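# Place the power unit between the carrier's blue corner blocks

## Task

Set the power unit down onto the carrier so that it rests between the blue corner blocks, then release it and pull the gripper away.

## Robot and tools

Robot: two six-joint arms, left_arm and right_arm, each with a two-finger parallel gripper. Left_arm's base sits at (-0.020, +0.240, 0) m, turned about 11.5 degrees around z (quat_wxyz +0.995, 0, 0, +0.100). Right_arm's base sits at (+0.017, -0.350, 0) m and is almost unrotated. Joint ranges in rad, base to gripper: waist -2.618 to 3.054, shoulder 0.000 to 3.142, elbow 0.000 to 3.142, wrist pitch -1.571 to 1.571, wrist yaw -1.571 to 1.571, wrist roll -2.094 to 2.094. An elbow never fully straightens.

Frames: the scene frame has its origin on the table surface midway between the arms, +x pointing out across the table, +z up, and left_arm on the +y side. The arm names do not refer to sides of any image. In each gripper's own frame the fingers extend along +z and close along y. The reported end_effector_position is the spot between the finger pads, roughly 1 cm short of the fingertips. A wrist camera on its mount sits near each hand and can collide with things.

execute_actions(actions): actions is a list of actions, run in order. Each action is a table of 1 to 15 rows; every row is one control step of 1/30 s, and if fewer than 15 rows are given the final row repeats until 15 steps (0.5 s) have passed. A row is one list covering both arms: 14 numbers, each from -1 to 1, ordered left dx, dy, dz, rx, ry, rz, opening, then right dx, dy, dz, rx, ry, rz, opening. Include both arms even if one stays still. dx..rz are an offset (not a pose) from that gripper's measured pose at the start of the action, expressed in the gripper's own axes; every row refers back to that same start pose, so rows do not add up. For a call's first action the start is the last pose reported in this scene. Scale: 1.0 equals 0.6 m of translation or 180 degrees of rotation; rx, ry, rz form a single rotation vector. Opening is absolute, not an offset: +1 is fully open (0.094 m), -1 is closed. A row may carry 12 extra numbers from 0 to 1, stiffness multipliers for each joint's position gain, left_arm's six then right_arm's six in Joint positions order; they persist until changed. An empty list just returns the current state and pictures.

Motion limits: each control step the commanded pose is clipped to at most 70 mm and 16 degrees away from the measured one, so big offsets take several actions; afterwards the arm only goes on to its last clipped pose. When position and orientation conflict, position wins. Arms tend to end a centimetre or more low and can keep sinking under zero offsets; to hold an arm in place, send the correction back to its desired pose in the first call of a reply and zeros after that, aiming higher if it still sags.

move(target, speed, blocking): target is one row in the same 14-number layout (optional 12 stiffness values), offsets in gripper axes from the pose in the latest result that shows one; opening is absolute and sent when the move begins. Each gripper travels a straight line toward its target, both paths finishing together, over 0.5 to 10 s (cut off at 10 s). speed is the top path speed in m/s, 0.002 to 0.5, default 0.25; rotation is capped at twice that in rad/s. Paths ignore obstacles and the other arm, hands may lag, stray, or overshoot speed near full reach. Faster contact and targets placed deeper past a surface press harder. The result adds a move: line with the ending (done, off_target, moving, held, fault), any limits (paced = pose clipped, held = a check blocked steps), and each gripper's remaining distance. blocking=false returns after 0.5 s while motion continues; then use wait or stop before sending other actions or moves.

wait(seconds): 0 to 10 s, arms keep their last command; returns early if a running move ends. stop(): brakes a running move (needs stopping distance); fingers keep moving. zoom_image(camera, region): camera is cam_head_left, cam_head_right, cam_left_wrist or cam_right_wrist; region is [x0, y0, x1, y1] pixels of that camera's latest image, at most 504 by 504. read_manual(section): licence texts only. finished_scene(scene): ends the given scene number irreversibly; the goal must already hold and keep holding.

Results: a state line 'left_arm: ... | right_arm: ...' with each gripper's position (m) and quat_wxyz in the scene frame, less accurate at long reach; Hand target lines giving where the controller is driving each gripper; 'pose unreachable' lines when a clearance check altered or blocked a command; grip_measured, the finger opening on the command scale (the last Joint positions entry is the opening in metres, each gripper off by up to about 1 mm); joint torques, which are offset and noisy; MOTOR HOT (75 °C) and FAULT lines. Images come in the order cam_head_left, cam_head_right, cam_left_wrist, cam_right_wrist, all 504x504; head cameras are pinhole, wrist ones fisheye, with calibration supplied and changes listed.

Gripping: to hold a part, command an opening below grip_measured; about 0.03 below is firm, less is gentler. Pads push up to roughly 50 to 62 N, briefly more at first contact, less on thin parts. Brief tugs on a held part or nudges to loose items can happen.

Avoid: knocking or placing anything off the table (fails the task), the arms striking or squeezing each other, fast or deep pushes into objects, slams, drops and slips. Long holding heats motors: at 90 °C the arm halts for 10 s, at 100 °C it goes limp and falls. Before finishing, open the gripper and retract it clear of the power unit.

Each tool is called after "Call:" as a command line: name --argument value for each argument, lists and objects as JSON in quotes; but a table of rows of numbers goes row by row, as --pt "numbers of a row", without its own name.

## Session

Call:
execute_actions --actions '[]'

Scene clock: 0.00 s.
left_arm: end_effector_position=(+0.2618, -0.1163, +0.2756) grip_measured=+1.000 end_effector_quat_wxyz=(+0.311, +0.910, +0.247, +0.114) | right_arm: end_effector_position=(+0.5336, -0.5810, +0.2758) grip_measured=+1.000 end_effector_quat_wxyz=(+0.372, +0.525, +0.513, +0.568)
Joint positions: left_arm=[-1.088  1.738  1.865 -1.024  0.041  1.709  0.094] | right_arm=[-0.661  1.957  1.455  0.382 -0.852  1.699  0.094]
Joint velocities: left_arm=[ 0.007  0.002 -0.022 -0.095 -0.037  0.066  0.   ] | right_arm=[ 0.007 -0.012 -0.007  0.007  0.007 -0.022  0.   ]
Joint torques (N m, as the arm reports them, + toward a larger angle): no reading
Motor temperatures (°C, as the motors report them): left_arm=[22 22 24 21 23 23] | right_arm=[21 22 22 24 23 23]
Hand target (left_arm): +0.260, -0.116, +0.283; +0.320, +0.907, +0.247, +0.114
Hand target (right_arm): +0.533, -0.581, +0.275; +0.370, +0.527, +0.514, +0.567
Joint stiffness scale: left_arm=[1. 1. 1. 1. 1. 1.] | right_arm=[1. 1. 1. 1. 1. 1.]

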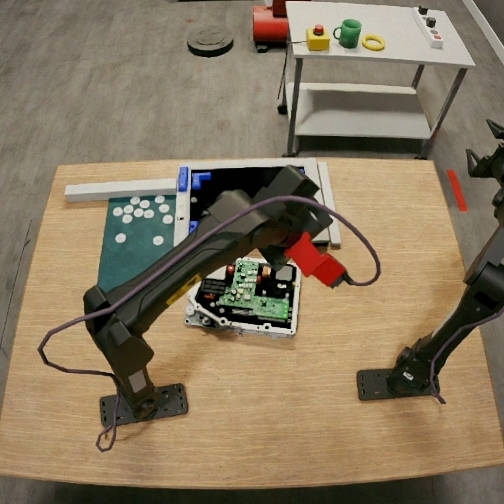

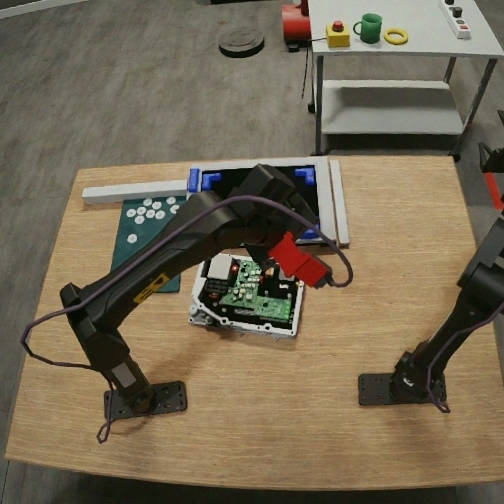

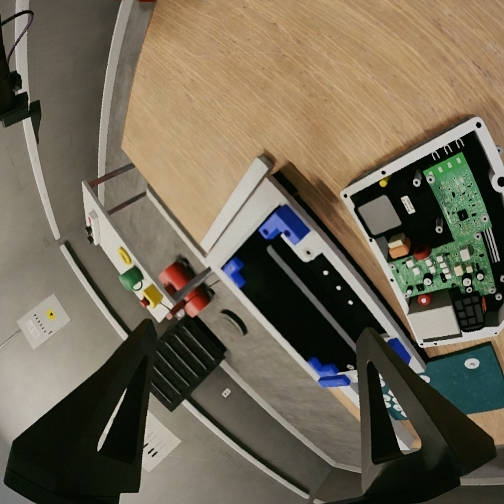

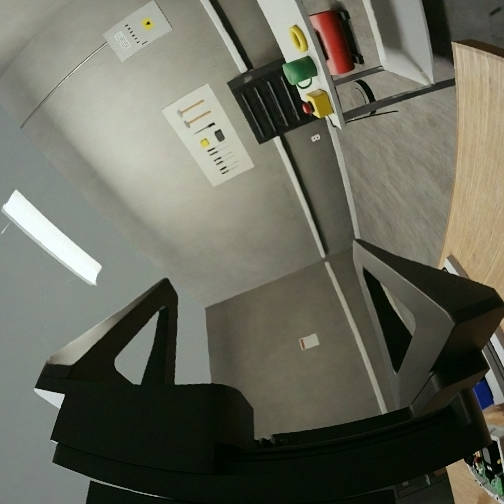

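Call:
move --target '[0.223,-0.534,-0.25,0.099,0.27,-0.79,1,0.505,-0.27,-0.363,0.435,0.285,-0.402,1]' --speed 0.4

Call:
zoom_image --camera "cam_head_left" --region '[150,140,360,350]'

Call:
zoom_image --camera "cam_head_right" --region '[150,140,360,350]'

Scene clock: 13.30 s.
left_arm: end_effector_position=(+0.2054, +0.2511, +0.2015) grip_measured=+1.000 end_effector_quat_wxyz=(+0.033, +0.007, +0.999, +0.010) | right_arm: end_effector_position=(+0.2560, -0.3028, +0.1919) grip_measured=+1.000 end_effector_quat_wxyz=(+0.014, -0.003, +1.000, -0.015)
Joint positions: left_arm=[-0.171  1.371  1.42  -1.554 -0.018  0.044  0.094] | right_arm=[ 0.216  1.468  1.464 -1.546  0.034  0.209  0.094]
Joint velocities: left_arm=[-0.007 -0.012  0.002  0.081 -0.037 -0.037  0.   ] | right_arm=[-0.017  0.002 -0.002 -0.022  0.037 -0.007  0.   ]
Joint torques (N m, as the arm reports them, + toward a larger angle): left_arm=[ 0.64 -5.44  4.77  0.26  0.12 -0.07] | right_arm=[ 0.41 -5.86  5.35  0.12  0.12  0.15]
Motor temperatures (°C, as the motors report them): left_arm=[22 25 25 22 23 23] | right_arm=[21 26 25 26 23 23]
Hand target (left_arm): +0.199, +0.251, +0.203; +0.034, -0.000, +0.999, +0.006
Hand target (right_arm): +0.246, -0.306, +0.192; +0.004, -0.000, +1.000, -0.024
Off the commanded pose (left_arm): 0.006 m, 4 deg.
Off the commanded pose (right_arm): 0.011 m, 2 deg.
Joint stiffness scale: left_arm=[1. 1. 1. 1. 1. 1.] | right_arm=[1. 1. 1. 1. 1. 1.]
joint sent to its limit (left arm) — the command would take joint 4 (wrist pitch) past its lower limit, so that joint was sent only as far as its limit.
joint sent to its limit (right arm) — the command would take joint 4 (wrist pitch) past its lower limit, so that joint was sent only as far as its limit.
move: off_target (left_arm, right_arm)
camera_calibration (this result's frames):
cam_left_wrist: T_world_to_cam=[[0.0585701, -0.997856, -0.0292189, 0.250176], [-0.800021, -0.0644246, 0.596504, 0.100603], [-0.597107, -0.0115616, -0.802078, 0.391151], [0, 0, 0, 1]] pos_world=[0.299391, 0.260643, 0.261034]
cam_right_wrist: T_world_to_cam=[[-0.251944, -0.967615, 0.0156907, -0.223007], [-0.777835, 0.212123, 0.591589, 0.164796], [-0.575758, 0.136842, -0.806087, 0.465619], [0, 0, 0, 1]] pos_world=[0.340083, -0.314458, 0.281337]

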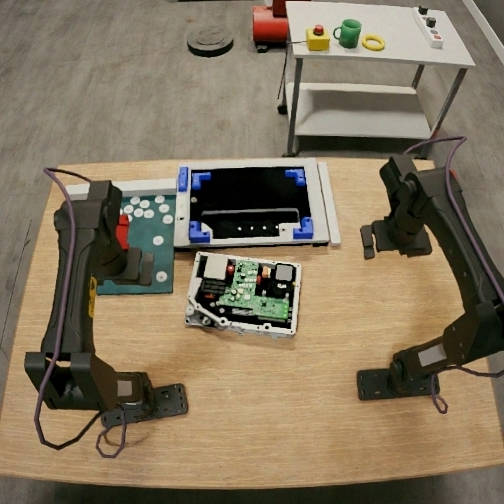

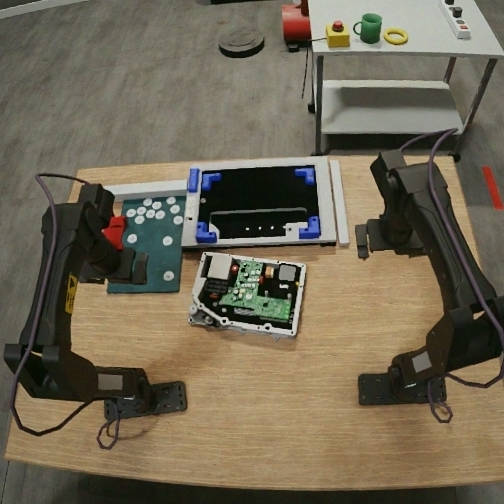

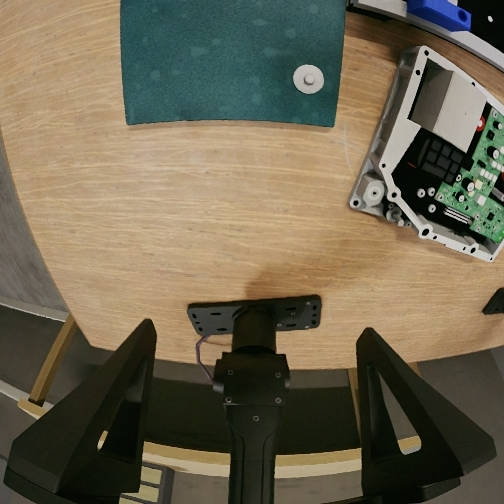

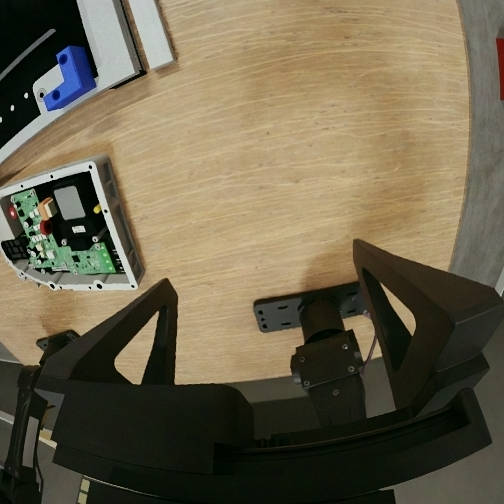

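Region (150, 140, 360, 350) of cam_head_left's 504x504 image, scaled by 2.400, with more detail than that image has.

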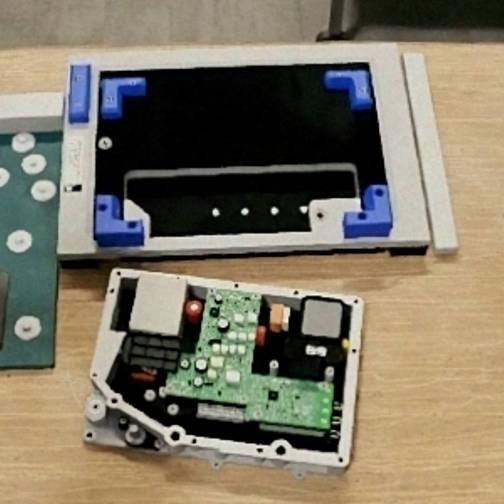

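Region (150, 140, 360, 350) of cam_head_right's 504x504 image, scaled by 2.400, with more detail than that image has.

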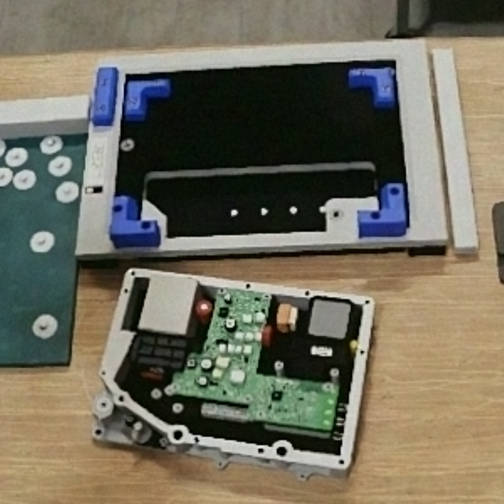

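Call:
move --target '[-0.14,-0.225,0.19,0.006,0.021,0.04,-0.2,0.015,0.27,0.16,-0.01,0.009,0.046,-0.2]' --speed 0.3

Scene clock: 24.27 s.
left_arm: end_effector_position=(+0.2831, +0.1227, +0.0788) grip_measured=-0.197 end_effector_quat_wxyz=(-0.026, +0.071, +0.997, +0.008) | right_arm: end_effector_position=(+0.2463, -0.1447, +0.0957) grip_measured=-0.198 end_effector_quat_wxyz=(+0.002, +0.065, +0.998, -0.002)
Joint positions: left_arm=[-0.573  1.842  1.418 -1.202  0.    -0.231  0.038] | right_arm=[ 0.731  1.714  1.332 -1.188  0.005  0.859  0.038]
Joint velocities: left_arm=[-0.002  0.012 -0.012 -0.051  0.037  0.007  0.001] | right_arm=[ 0.002 -0.007  0.002  0.066  0.022 -0.081 -0.001]
Joint torques (N m, as the arm reports them, + toward a larger angle): left_arm=[-0.44 -8.07  7.99  0.25  0.04 -0.08] | right_arm=[ 0.19 -6.79  6.35  0.51  0.08  0.12]
Motor temperatures (°C, as the motors report them): left_arm=[22 25 26 21 23 23] | right_arm=[21 26 25 25 23 23]
Hand target (left_arm): +0.294, +0.117, +0.088; -0.003, +0.070, +0.998, -0.001
Hand target (right_arm): +0.248, -0.144, +0.093; +0.007, +0.069, +0.998, -0.001
Off the commanded pose (left_arm): 0.017 m, 3 deg.
Off the commanded pose (right_arm): 0.005 m, 1 deg.
Joint stiffness scale: left_arm=[1. 1. 1. 1. 1. 1.] | right_arm=[1. 1. 1. 1. 1. 1.]
move: off_target (left_arm)
camera_calibration (this result's frames):
cam_left_wrist: T_world_to_cam=[[-0.0717646, -0.997009, -0.0287002, 0.150695], [-0.725678, 0.0324504, 0.687268, 0.187541], [-0.684281, 0.0701486, -0.725836, 0.346321], [0, 0, 0, 1]] pos_world=[0.38389, 0.119864, 0.126806]
cam_right_wrist: T_world_to_cam=[[-0.379809, -0.925058, -0.00365156, -0.0314233], [-0.730386, 0.297453, 0.614864, 0.179107], [-0.567699, 0.236198, -0.788624, 0.371538], [0, 0, 0, 1]] pos_world=[0.329804, -0.170101, 0.182762]

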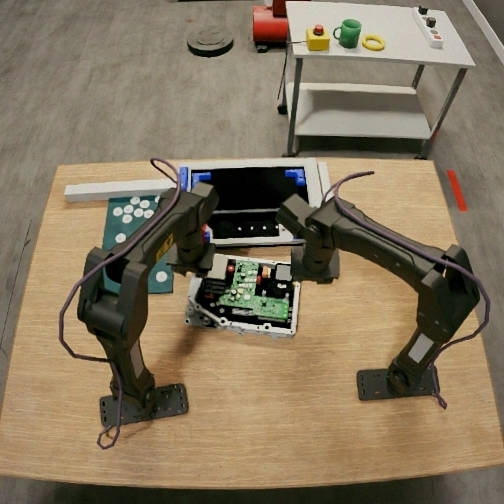

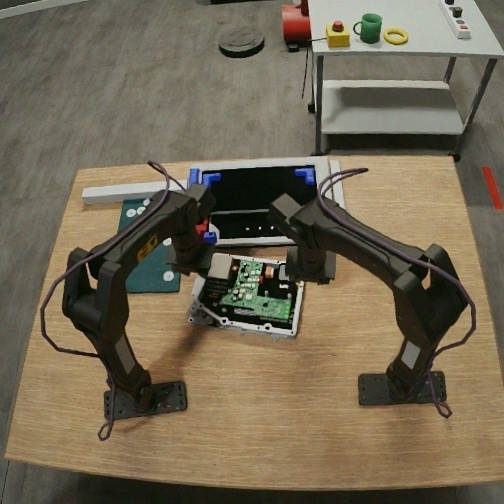

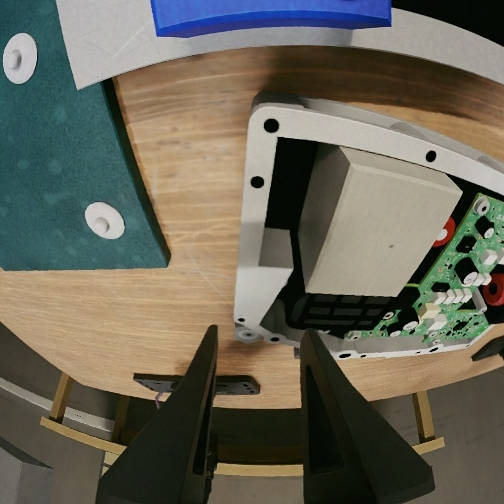

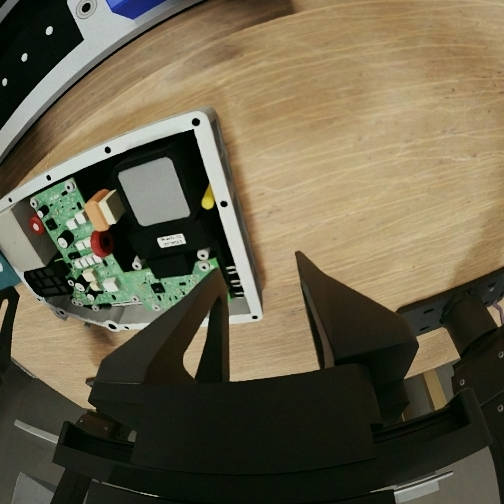

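Call:
move --target '[-0.072,0.008,0.01,0.005,-0.03,0,-0.48,0.022,0.028,0.05,0,0,0,-0.3]' --speed 0.1

Scene clock: 31.00 s.
left_arm: end_effector_position=(+0.3129, +0.1223, +0.0647) grip_measured=-0.477 end_effector_quat_wxyz=(+0.001, +0.073, +0.997, -0.000) | right_arm: end_effector_position=(+0.2370, -0.1267, +0.0728) grip_measured=-0.298 end_effector_quat_wxyz=(+0.005, +0.062, +0.998, +0.002)
Joint positions: left_arm=[-0.543  1.904  1.445 -1.109  0.    -0.198  0.025] | right_arm=[ 0.794  1.744  1.274 -1.092  0.005  0.917  0.033]
Joint velocities: left_arm=[-0.002  0.017  0.002  0.037 -0.037 -0.022 -0.001] | right_arm=[ 0.007 -0.007 -0.012  0.051 -0.007 -0.037 -0.001]
Joint torques (N m, as the arm reports them, + toward a larger angle): left_arm=[ 0.7  -7.67  8.12  0.36 -0.07  0.03] | right_arm=[ 0.48 -6.35  5.65  0.47  0.03  0.09]
Motor temperatures (°C, as the motors report them): left_arm=[22 26 27 21 23 23] | right_arm=[21 26 25 25 23 23]
Hand target (left_arm): +0.326, +0.122, +0.071; +0.021, +0.071, +0.997, -0.002
Hand target (right_arm): +0.235, -0.126, +0.066; +0.003, +0.065, +0.998, -0.002
Off the commanded pose (left_arm): 0.015 m, 2 deg.
Off the commanded pose (right_arm): 0.007 m, 1 deg.
Joint stiffness scale: left_arm=[1. 1. 1. 1. 1. 1.] | right_arm=[1. 1. 1. 1. 1. 1.]
move: off_target (left_arm)
camera_calibration (this result's frames):
cam_left_wrist: T_world_to_cam=[[-0.073731, -0.997209, -0.0117739, 0.151592], [-0.76111, 0.0486379, 0.646796, 0.230617], [-0.644418, 0.0566502, -0.762572, 0.348035], [0, 0, 0, 1]] pos_world=[0.410982, 0.120236, 0.118024]
cam_right_wrist: T_world_to_cam=[[-0.375169, -0.926883, -0.0116883, -0.0191728], [-0.735585, 0.290018, 0.612213, 0.181523], [-0.56406, 0.238281, -0.790606, 0.343541], [0, 0, 0, 1]] pos_world=[0.32011, -0.152275, 0.160252]

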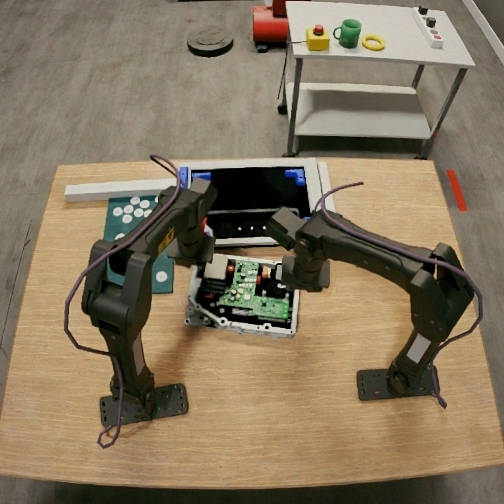

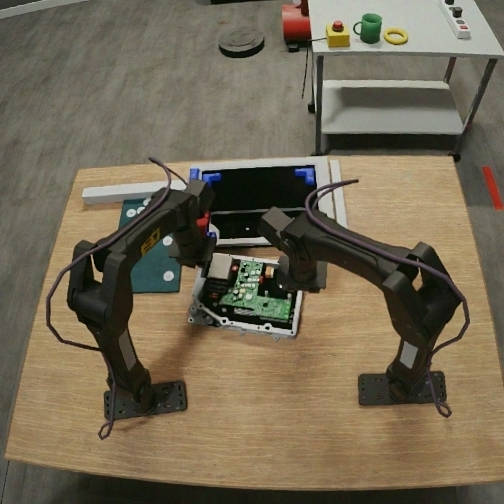

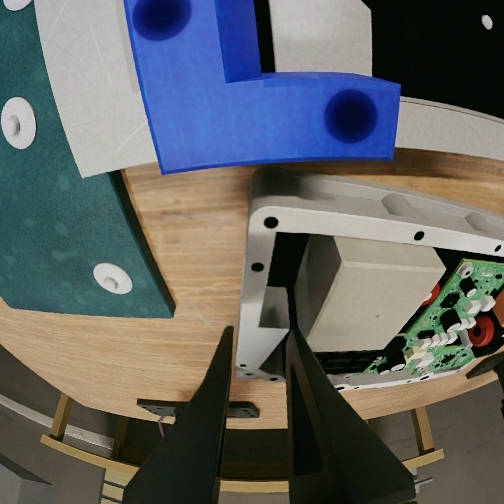

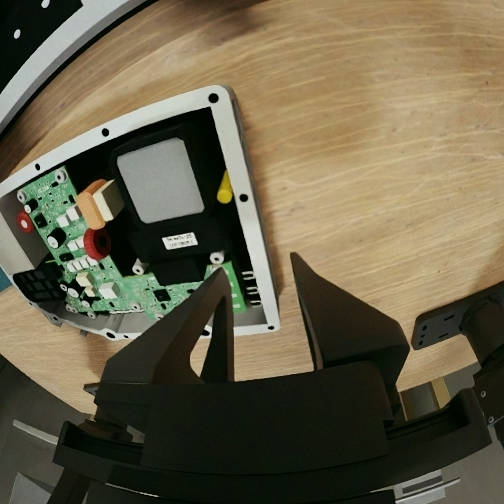

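Call:
move --target '[-0.033,0.013,0.045,0,-0.012,0,-0.48,0,0.004,0.078,0,0,0,-0.3]' --speed 0.05

Scene clock: 34.80 s.
left_arm: end_effector_position=(+0.3322, +0.1229, +0.0412) grip_measured=-0.477 end_effector_quat_wxyz=(+0.019, +0.074, +0.997, -0.005) | right_arm: end_effector_position=(+0.2383, -0.1253, +0.0514) grip_measured=-0.299 end_effector_quat_wxyz=(+0.008, +0.063, +0.998, +0.005)
Joint positions: left_arm=[-0.524  1.961  1.426 -0.997  0.    -0.175  0.025] | right_arm=[ 0.794  1.765  1.211 -0.999  0.005  0.918  0.033]
Joint velocities: left_arm=[ 0.002  0.002 -0.012  0.051 -0.007 -0.051  0.001] | right_arm=[-0.012 -0.012  0.007 -0.007  0.007 -0.007 -0.   ]
Joint torques (N m, as the arm reports them, + toward a larger angle): left_arm=[ 0.78 -8.26  4.81  0.42 -0.08  0.02] | right_arm=[ 0.47 -4.55  2.41  1.2   0.01  0.06]
Motor temperatures (°C, as the motors report them): left_arm=[22 26 27 21 23 23] | right_arm=[21 26 25 25 23 23]
Hand target (left_arm): +0.333, +0.128, +0.038; +0.020, +0.073, +0.997, -0.001
Hand target (right_arm): +0.236, -0.125, +0.028; +0.004, +0.062, +0.998, +0.001
Off the commanded pose (left_arm): 0.006 m, 0 deg.
Off the commanded pose (right_arm): 0.025 m, 1 deg.
Joint stiffness scale: left_arm=[1. 1. 1. 1. 1. 1.] | right_arm=[1. 1. 1. 1. 1. 1.]
move: off_target (right_arm)
camera_calibration (this result's frames):
cam_left_wrist: T_world_to_cam=[[-0.0772799, -0.997005, -0.00297799, 0.154136], [-0.782689, 0.0588171, 0.619628, 0.267558], [-0.617597, 0.0502156, -0.78489, 0.335331], [0, 0, 0, 1]] pos_world=[0.428425, 0.121099, 0.0978708]
cam_right_wrist: T_world_to_cam=[[-0.375778, -0.926495, -0.0199449, -0.0169806], [-0.738961, 0.28659, 0.609757, 0.19566], [-0.559221, 0.243872, -0.792338, 0.326685], [0, 0, 0, 1]] pos_world=[0.320893, -0.151476, 0.139201]

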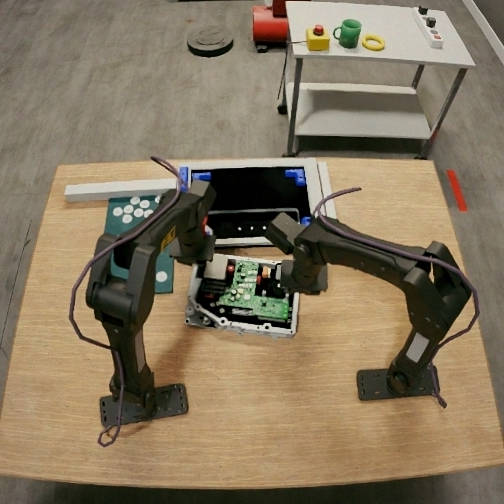

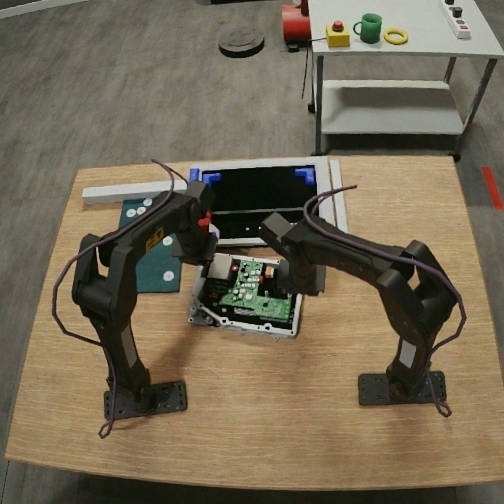

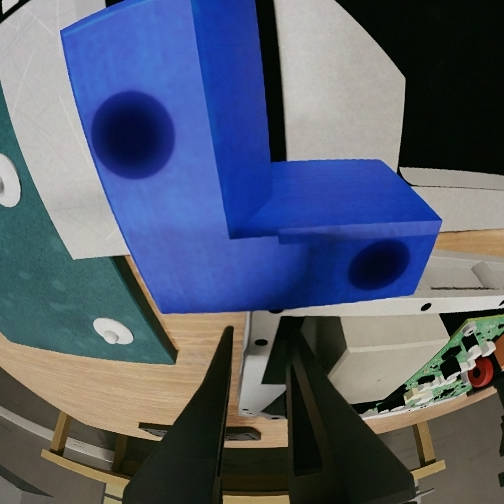

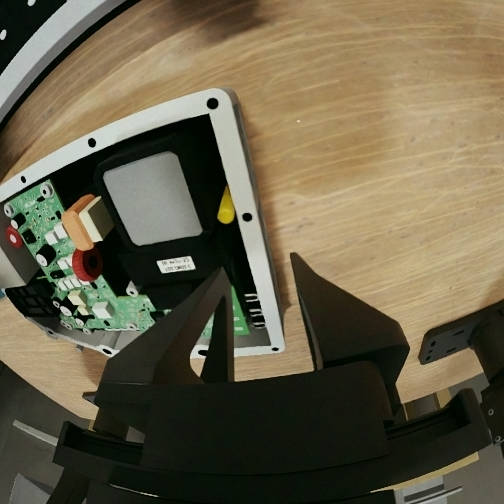

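Call:
move --target '[0.025,0,-0.004,0,0.01,0,-0.48,-0.02,-0.004,-0.012,0,0,0,-0.55]' --speed 0.05

Call:
move --target '[0,0,0,0,0,0,-0.48,0,0,0.035,0,0,0,-0.55]' --speed 0.05

Scene clock: 38.80 s.
left_arm: end_effector_position=(+0.3216, +0.1265, +0.0362) grip_measured=-0.477 end_effector_quat_wxyz=(-0.000, +0.075, +0.997, -0.000) | right_arm: end_effector_position=(+0.2483, -0.1260, +0.0580) grip_measured=-0.548 end_effector_quat_wxyz=(+0.012, +0.065, +0.998, +0.016)
Joint positions: left_arm=[-0.524  1.961  1.406 -1.016  0.    -0.175  0.025] | right_arm=[ 0.766  1.762  1.234 -1.003 -0.003  0.895  0.021]
Joint velocities: left_arm=[ 0.002  0.002  0.002 -0.037 -0.051  0.007 -0.   ] | right_arm=[ 0.012 -0.002  0.007 -0.007 -0.037  0.051  0.001]
Joint torques (N m, as the arm reports them, + toward a larger angle): left_arm=[ -0.37 -10.34   4.76   0.15   0.08  -0.08] | right_arm=[-0.63 -6.12  8.68  0.16  0.09 -0.08]
Motor temperatures (°C, as the motors report them): left_arm=[22 27 26 21 23 23] | right_arm=[21 26 24 25 23 23]
Hand target (left_arm): +0.317, +0.125, +0.043; +0.003, +0.074, +0.997, -0.004
Hand target (right_arm): +0.250, -0.129, +0.059; +0.007, +0.063, +0.998, +0.005
Off the commanded pose (left_arm): 0.008 m, 1 deg.
Off the commanded pose (right_arm): 0.004 m, 1 deg.
Joint stiffness scale: left_arm=[1. 1. 1. 1. 1. 1.] | right_arm=[1. 1. 1. 1. 1. 1.]
move: done
camera_calibration (this result's frames):
cam_left_wrist: T_world_to_cam=[[-0.0779453, -0.99688, -0.0124779, 0.157393], [-0.759275, 0.0512468, 0.648749, 0.254498], [-0.646085, 0.0600411, -0.7609, 0.331775], [0, 0, 0, 1]] pos_world=[0.419857, 0.12394, 0.0893065]
cam_right_wrist: T_world_to_cam=[[-0.379838, -0.924063, -0.0427927, -0.011165], [-0.743904, 0.277633, 0.607888, 0.199471], [-0.549846, 0.262733, -0.792869, 0.337728], [0, 0, 0, 1]] pos_world=[0.329845, -0.154429, 0.146041]

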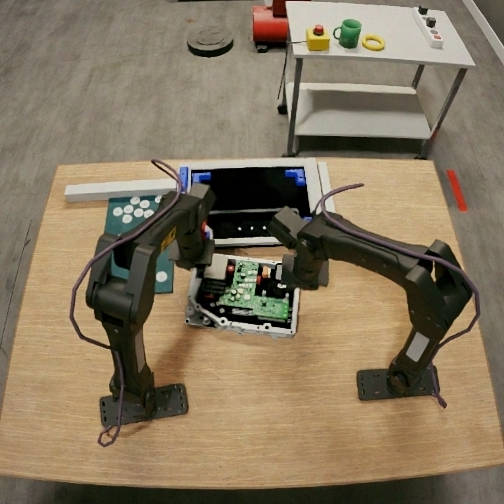

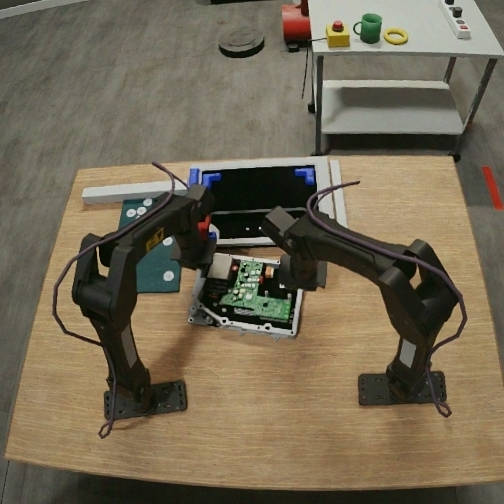

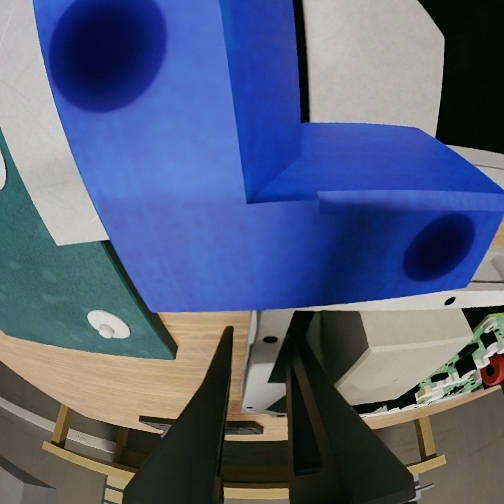

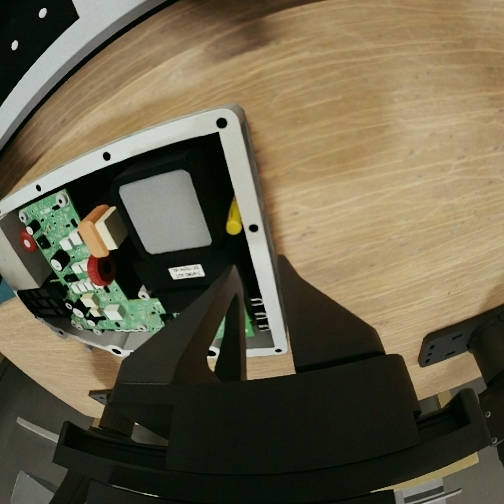

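Scene clock: 39.50 s.
left_arm: end_effector_position=(+0.3216, +0.1265, +0.0362) grip_measured=-0.477 end_effector_quat_wxyz=(-0.000, +0.075, +0.997, -0.000) | right_arm: end_effector_position=(+0.2502, -0.1242, +0.0525) grip_measured=-0.548 end_effector_quat_wxyz=(+0.017, +0.065, +0.998, +0.022)
Joint positions: left_arm=[-0.524  1.961  1.406 -1.016  0.    -0.175  0.025] | right_arm=[ 0.766  1.763  1.212 -0.964 -0.004  0.895  0.021]
Joint velocities: left_arm=[-0.002 -0.007  0.022 -0.066  0.007 -0.022  0.   ] | right_arm=[-0.012  0.007  0.012  0.022 -0.037  0.007 -0.002]
Joint torques (N m, as the arm reports them, + toward a larger angle): left_arm=[-0.05 -8.36  5.6   0.23  0.01 -0.02] | right_arm=[ 0.03 -5.47  4.35  0.86  0.02  0.03]
Motor temperatures (°C, as the motors report them): left_arm=[22 27 26 21 23 23] | right_arm=[21 26 24 25 23 23]
Hand target (left_arm): +0.322, +0.126, +0.036; -0.000, +0.075, +0.997, -0.000
Hand target (right_arm): +0.248, -0.126, +0.038; +0.012, +0.065, +0.998, +0.016
Off the commanded pose (left_arm): 0.000 m, 0 deg.
Off the commanded pose (right_arm): 0.016 m, 1 deg.
Joint stiffness scale: left_arm=[1. 1. 1. 1. 1. 1.] | right_arm=[1. 1. 1. 1. 1. 1.]
move: off_target (right_arm)
camera_calibration (this result's frames):
cam_left_wrist: T_world_to_cam=[[-0.0779453, -0.99688, -0.0124779, 0.157393], [-0.759275, 0.0512468, 0.648749, 0.254498], [-0.646085, 0.0600411, -0.7609, 0.331775], [0, 0, 0, 1]] pos_world=[0.419857, 0.12394, 0.0893065]
cam_right_wrist: T_world_to_cam=[[-0.37927, -0.923514, -0.0572311, -0.00827174], [-0.750583, 0.270901, 0.602692, 0.2048], [-0.541091, 0.27154, -0.795919, 0.332943], [0, 0, 0, 1]] pos_world=[0.330735, -0.153527, 0.141091]

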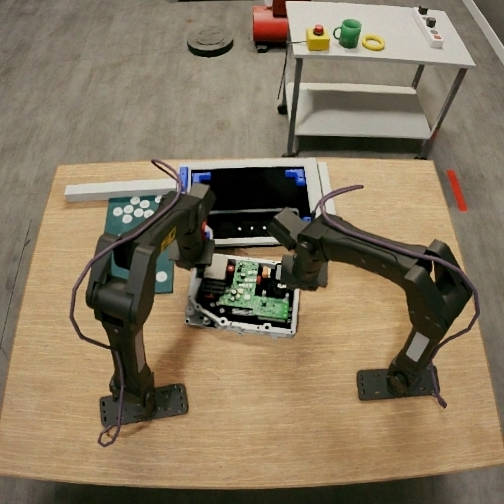

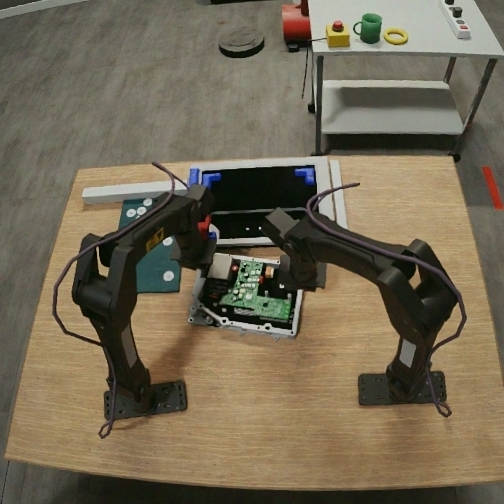

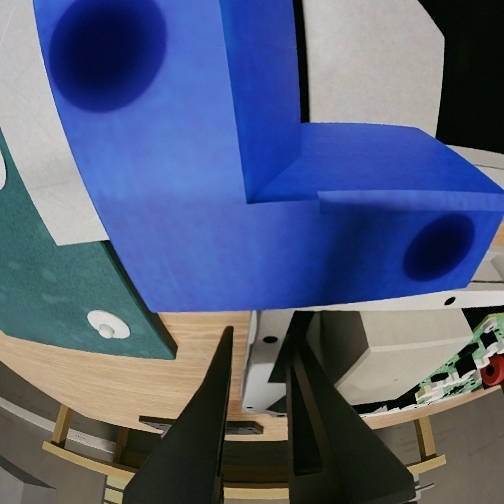

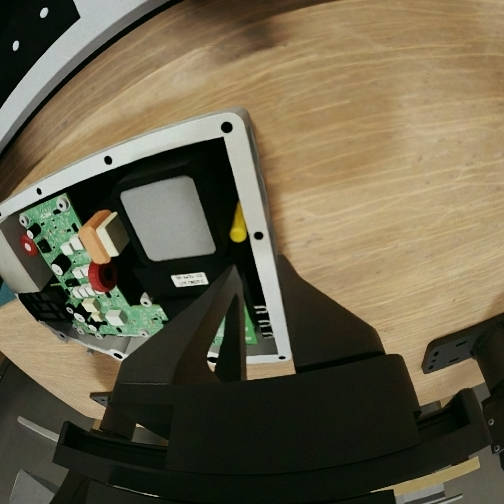

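Shift the right hand outward.

Call:
move --target '[0,0,-0.004,0,0,0,-0.48,0,-0.02,-0.008,0.014,0.01,0,-0.55]' --speed 0.05

Call:
move --target '[0,0,0,0,0,0,-0.48,0,-0.004,0.04,0,0,0,-0.55]' --speed 0.04

Scene clock: 43.27 s.
left_arm: end_effector_position=(+0.3216, +0.1265, +0.0362) grip_measured=-0.477 end_effector_quat_wxyz=(-0.000, +0.075, +0.997, -0.000) | right_arm: end_effector_position=(+0.2465, -0.1333, +0.0539) grip_measured=-0.548 end_effector_quat_wxyz=(+0.003, +0.066, +0.998, +0.009)
Joint positions: left_arm=[-0.524  1.961  1.406 -1.016  0.    -0.175  0.025] | right_arm=[ 0.75   1.763  1.22  -1.01  -0.008  0.882  0.021]
Joint velocities: left_arm=[-0.017 -0.002 -0.007  0.022 -0.051 -0.066 -0.   ] | right_arm=[-0.012  0.007 -0.002 -0.037  0.007 -0.022 -0.001]
Joint torques (N m, as the arm reports them, + toward a larger angle): left_arm=[-0.04 -8.58  6.08  0.14  0.02 -0.01] | right_arm=[-0.68 -6.51  8.69  0.11  0.08 -0.1 ]
Motor temperatures (°C, as the motors report them): left_arm=[22 28 26 21 23 23] | right_arm=[21 26 24 25 23 23]
Hand target (left_arm): +0.322, +0.126, +0.039; -0.000, +0.075, +0.997, -0.000
Hand target (right_arm): +0.249, -0.136, +0.057; +0.001, +0.065, +0.998, +0.001
Off the commanded pose (left_arm): 0.002 m, 0 deg.
Off the commanded pose (right_arm): 0.005 m, 1 deg.
Joint stiffness scale: left_arm=[1. 1. 1. 1. 1. 1.] | right_arm=[1. 1. 1. 1. 1. 1.]
move: done
camera_calibration (this result's frames):
cam_left_wrist: T_world_to_cam=[[-0.0779453, -0.99688, -0.0124779, 0.157393], [-0.759275, 0.0512468, 0.648749, 0.254498], [-0.646085, 0.0600411, -0.7609, 0.331775], [0, 0, 0, 1]] pos_world=[0.419857, 0.12394, 0.0893065]
cam_right_wrist: T_world_to_cam=[[-0.382839, -0.923511, -0.0237242, -0.0189914], [-0.73123, 0.287235, 0.618707, 0.200203], [-0.564568, 0.254213, -0.785264, 0.337457], [0, 0, 0, 1]] pos_world=[0.329641, -0.16083, 0.140675]

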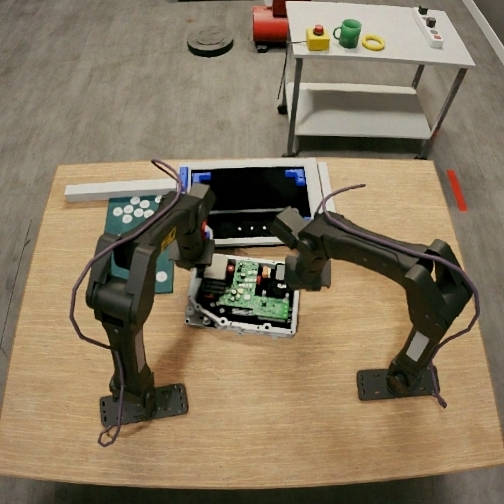

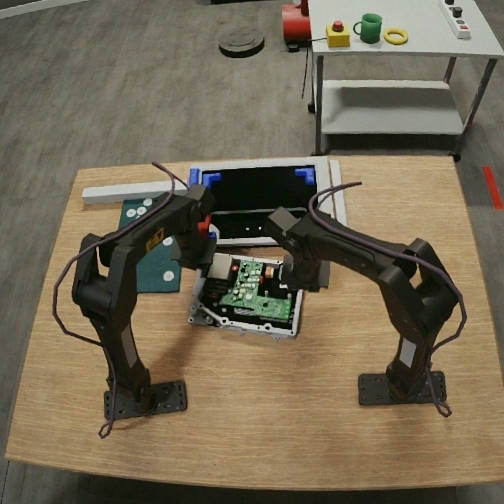

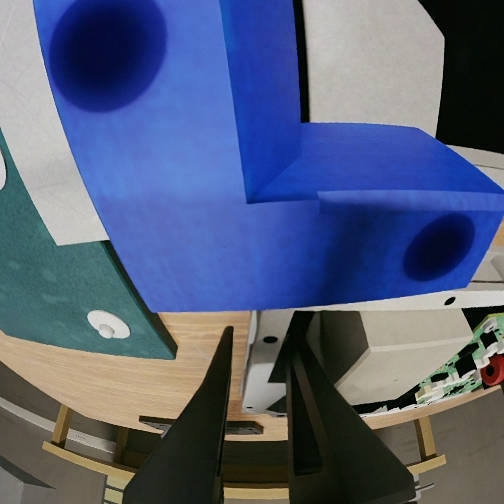

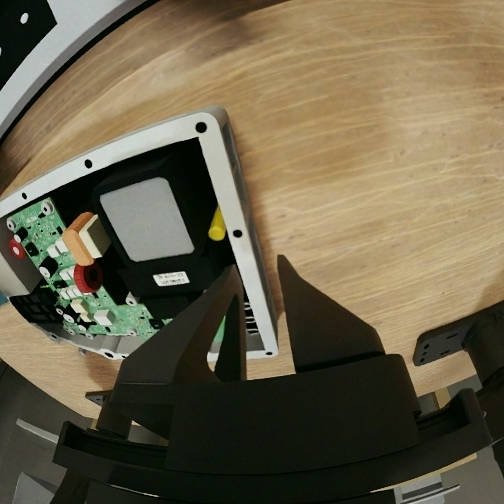

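Scene clock: 44.23 s.
left_arm: end_effector_position=(+0.3216, +0.1265, +0.0362) grip_measured=-0.477 end_effector_quat_wxyz=(-0.000, +0.075, +0.997, -0.000) | right_arm: end_effector_position=(+0.2468, -0.1330, +0.0382) grip_measured=-0.548 end_effector_quat_wxyz=(+0.006, +0.066, +0.998, +0.012)
Joint positions: left_arm=[-0.524  1.961  1.406 -1.016  0.    -0.175  0.025] | right_arm=[ 0.75   1.776  1.169 -0.937 -0.008  0.882  0.021]
Joint velocities: left_arm=[-0.012 -0.012  0.007  0.007  0.037 -0.022 -0.   ] | right_arm=[-0.007 -0.017  0.002 -0.037 -0.051  0.022  0.   ]
Joint torques (N m, as the arm reports them, + toward a larger angle): left_arm=[-0.03 -8.39  5.61  0.23  0.   -0.03] | right_arm=[-0.34 -6.38  5.3   0.54  0.01 -0.01]
Motor temperatures (°C, as the motors report them): left_arm=[22 28 26 21 23 23] | right_arm=[21 26 24 25 23 23]
Hand target (left_arm): +0.322, +0.126, +0.036; -0.000, +0.075, +0.997, -0.000
Hand target (right_arm): +0.246, -0.135, +0.030; +0.003, +0.066, +0.998, +0.009
Off the commanded pose (left_arm): 0.000 m, 0 deg.
Off the commanded pose (right_arm): 0.009 m, 1 deg.
Joint stiffness scale: left_arm=[1. 1. 1. 1. 1. 1.] | right_arm=[1. 1. 1. 1. 1. 1.]
move: done
camera_calibration (this result's frames):
cam_left_wrist: T_world_to_cam=[[-0.0779453, -0.99688, -0.0124779, 0.157393], [-0.759275, 0.0512468, 0.648749, 0.254498], [-0.646085, 0.0600411, -0.7609, 0.331775], [0, 0, 0, 1]] pos_world=[0.419857, 0.12394, 0.0893065]
cam_right_wrist: T_world_to_cam=[[-0.382634, -0.92332, -0.0327409, -0.0186213], [-0.735712, 0.283068, 0.615305, 0.210748], [-0.558855, 0.259524, -0.787609, 0.324638], [0, 0, 0, 1]] pos_world=[0.32935, -0.161101, 0.125404]

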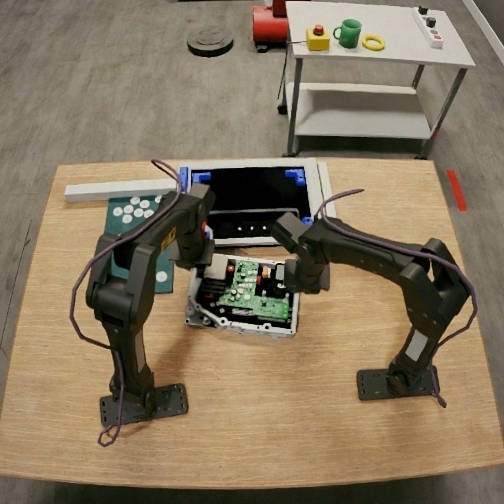

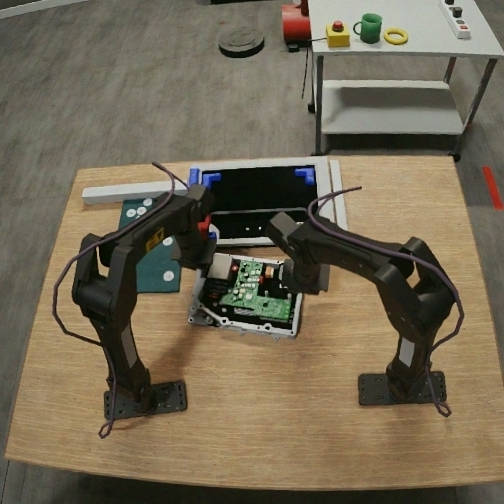

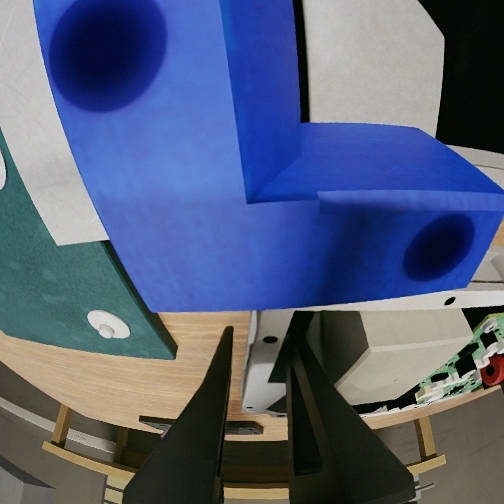

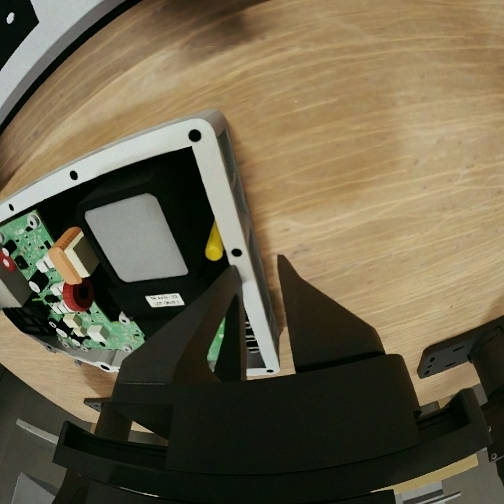

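Call:
move --target '[0,0,-0.008,0,-0.19,0,-0.48,-0.01,0,0,0,-0.16,0,-0.55]' --speed 0.15

Call:
move --target '[0,0,0,0,0,0,-1,0,0,0,0,0,0,-1]'

Scene clock: 52.37 s.
left_arm: end_effector_position=(+0.3214, +0.1277, +0.0382) grip_measured=-0.477 end_effector_quat_wxyz=(+0.281, +0.072, +0.957, -0.022) | right_arm: end_effector_position=(+0.2522, -0.1306, +0.0368) grip_measured=-0.548 end_effector_quat_wxyz=(+0.241, +0.064, +0.968, +0.000)
Joint positions: left_arm=[-0.582  1.55   0.746 -0.208 -0.124 -0.196  0.025] | right_arm=[ 0.974  1.612  0.875 -0.57   0.415  1.049  0.021]
Joint velocities: left_arm=[-0.002 -0.002  0.002  0.007 -0.022 -0.037 -0.   ] | right_arm=[-0.007  0.007 -0.002 -0.037 -0.037 -0.066 -0.001]
Joint torques (N m, as the arm reports them, + toward a larger angle): left_arm=[-0.82 -6.9   4.93  1.27 -0.21 -0.04] | right_arm=[ 0.46 -6.93  5.3   1.05  0.59  0.13]
Motor temperatures (°C, as the motors report them): left_arm=[22 29 26 21 23 23] | right_arm=[21 27 24 25 23 23]
Hand target (left_arm): +0.321, +0.126, +0.043; +0.293, +0.073, +0.953, -0.021
Hand target (right_arm): +0.254, -0.134, +0.039; +0.257, +0.069, +0.964, -0.001
Off the commanded pose (left_arm): 0.003 m, 1 deg.
Off the commanded pose (right_arm): 0.004 m, 2 deg.
Joint stiffness scale: left_arm=[1. 1. 1. 1. 1. 1.] | right_arm=[1. 1. 1. 1. 1. 1.]
move: done
camera_calibration (this result's frames):
cam_left_wrist: T_world_to_cam=[[-0.0836897, -0.996076, 0.0288018, 0.158776], [-0.986954, 0.0868435, 0.135576, 0.341225], [-0.137545, -0.0170797, -0.990348, 0.188216], [0, 0, 0, 1]] pos_world=[0.375949, 0.131735, 0.135565]
cam_right_wrist: T_world_to_cam=[[-0.342055, -0.926704, -0.155623, -0.0205588], [-0.929901, 0.309991, 0.197964, 0.282721], [-0.135212, 0.212428, -0.967777, 0.219522], [0, 0, 0, 1]] pos_world=[0.285552, -0.153326, 0.15328]

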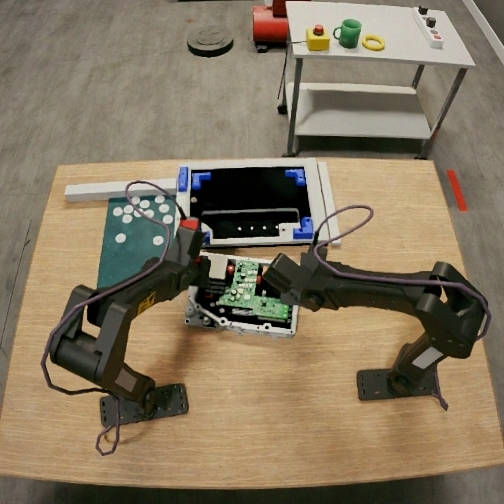

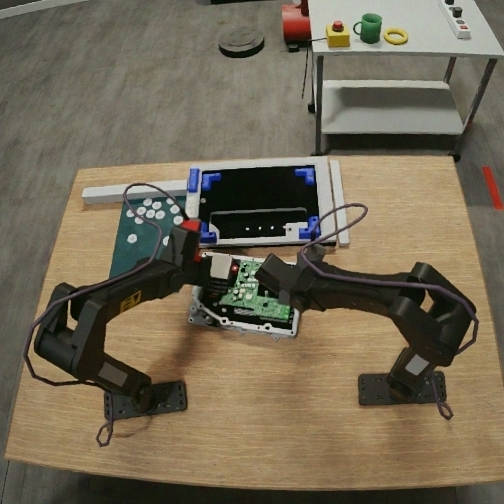

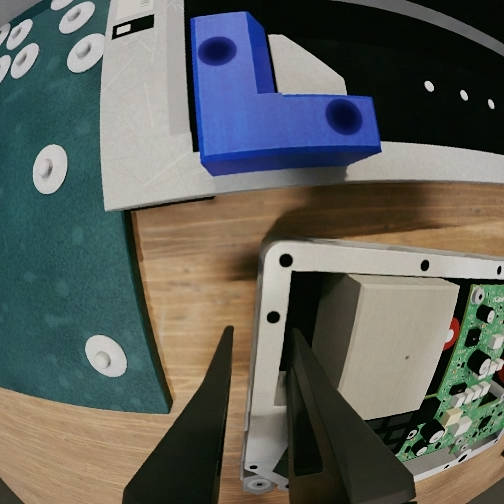

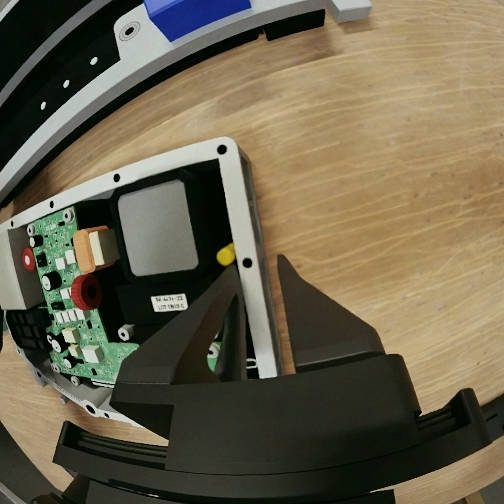

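Scene clock: 52.87 s.
left_arm: end_effector_position=(+0.3205, +0.1250, +0.0380) grip_measured=-0.804 end_effector_quat_wxyz=(+0.279, +0.073, +0.957, -0.027) | right_arm: end_effector_position=(+0.2528, -0.1258, +0.0371) grip_measured=-0.835 end_effector_quat_wxyz=(+0.241, +0.066, +0.968, +0.012)
Joint positions: left_arm=[-0.585  1.55   0.746 -0.208 -0.113 -0.199  0.009] | right_arm=[ 0.975  1.612  0.875 -0.552  0.403  1.052  0.008]
Joint velocities: left_arm=[-0.017  0.007 -0.012 -0.007 -0.007  0.007 -0.001] | right_arm=[-0.007 -0.007  0.007 -0.051  0.007  0.037  0.001]
Joint torques (N m, as the arm reports them, + toward a larger angle): left_arm=[ 0.17 -5.42  5.91  1.11 -0.17  0.01] | right_arm=[-0.15 -5.87  6.92  0.74  0.37 -0.01]
Motor temperatures (°C, as the motors report them): left_arm=[22 28 26 21 23 23] | right_arm=[21 27 24 25 23 23]
Hand target (left_arm): +0.321, +0.128, +0.038; +0.281, +0.072, +0.957, -0.022
Hand target (right_arm): +0.252, -0.131, +0.037; +0.241, +0.064, +0.968, +0.001
Off the commanded pose (left_arm): 0.003 m, 1 deg.
Off the commanded pose (right_arm): 0.005 m, 1 deg.
Joint stiffness scale: left_arm=[1. 1. 1. 1. 1. 1.] | right_arm=[1. 1. 1. 1. 1. 1.]
move: done
camera_calibration (this result's frames):
cam_left_wrist: T_world_to_cam=[[-0.0894445, -0.99522, 0.0392012, 0.157419], [-0.985906, 0.0940572, 0.138355, 0.33927], [-0.14138, -0.0262736, -0.989607, 0.190206], [0, 0, 0, 1]] pos_world=[0.37546, 0.129754, 0.135118]
cam_right_wrist: T_world_to_cam=[[-0.341091, -0.923217, -0.176997, -0.0148631], [-0.930329, 0.304551, 0.204297, 0.280948], [-0.134705, 0.23435, -0.962775, 0.221341], [0, 0, 0, 1]] pos_world=[0.28612, -0.151156, 0.153074]

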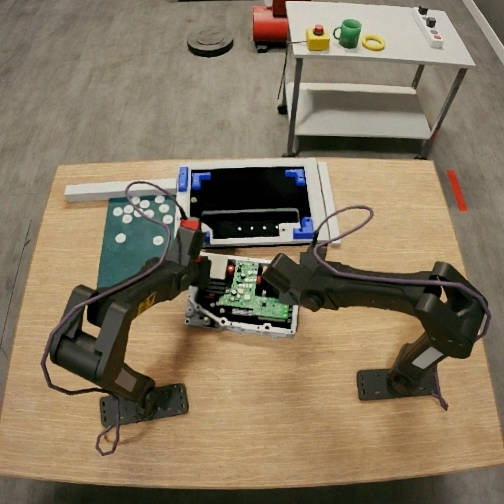

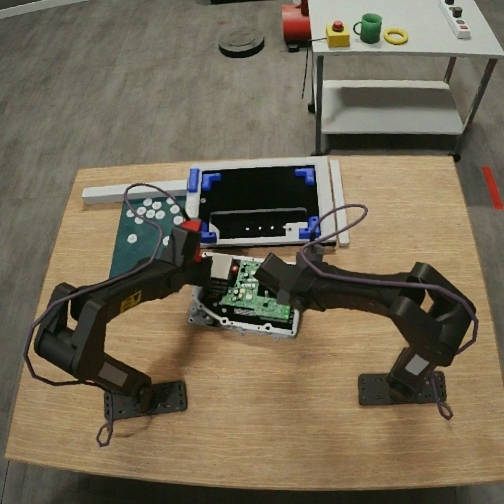

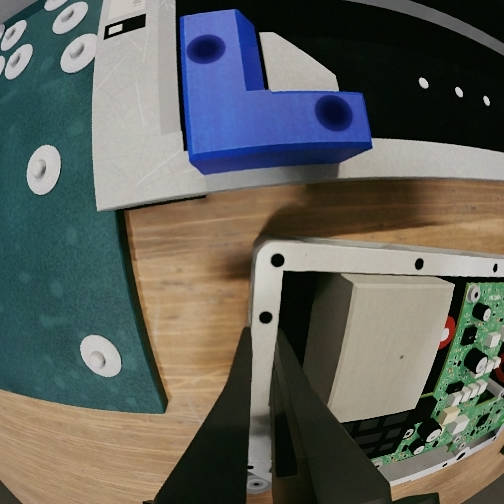

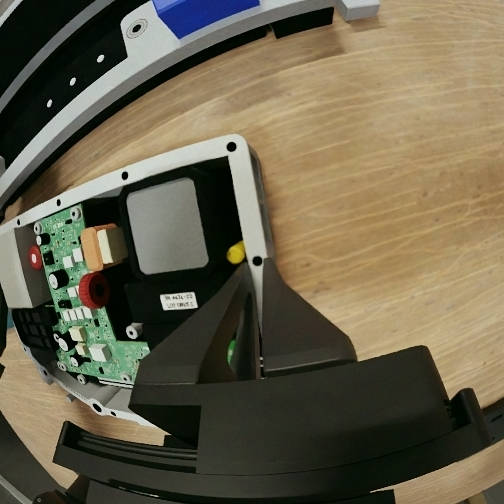

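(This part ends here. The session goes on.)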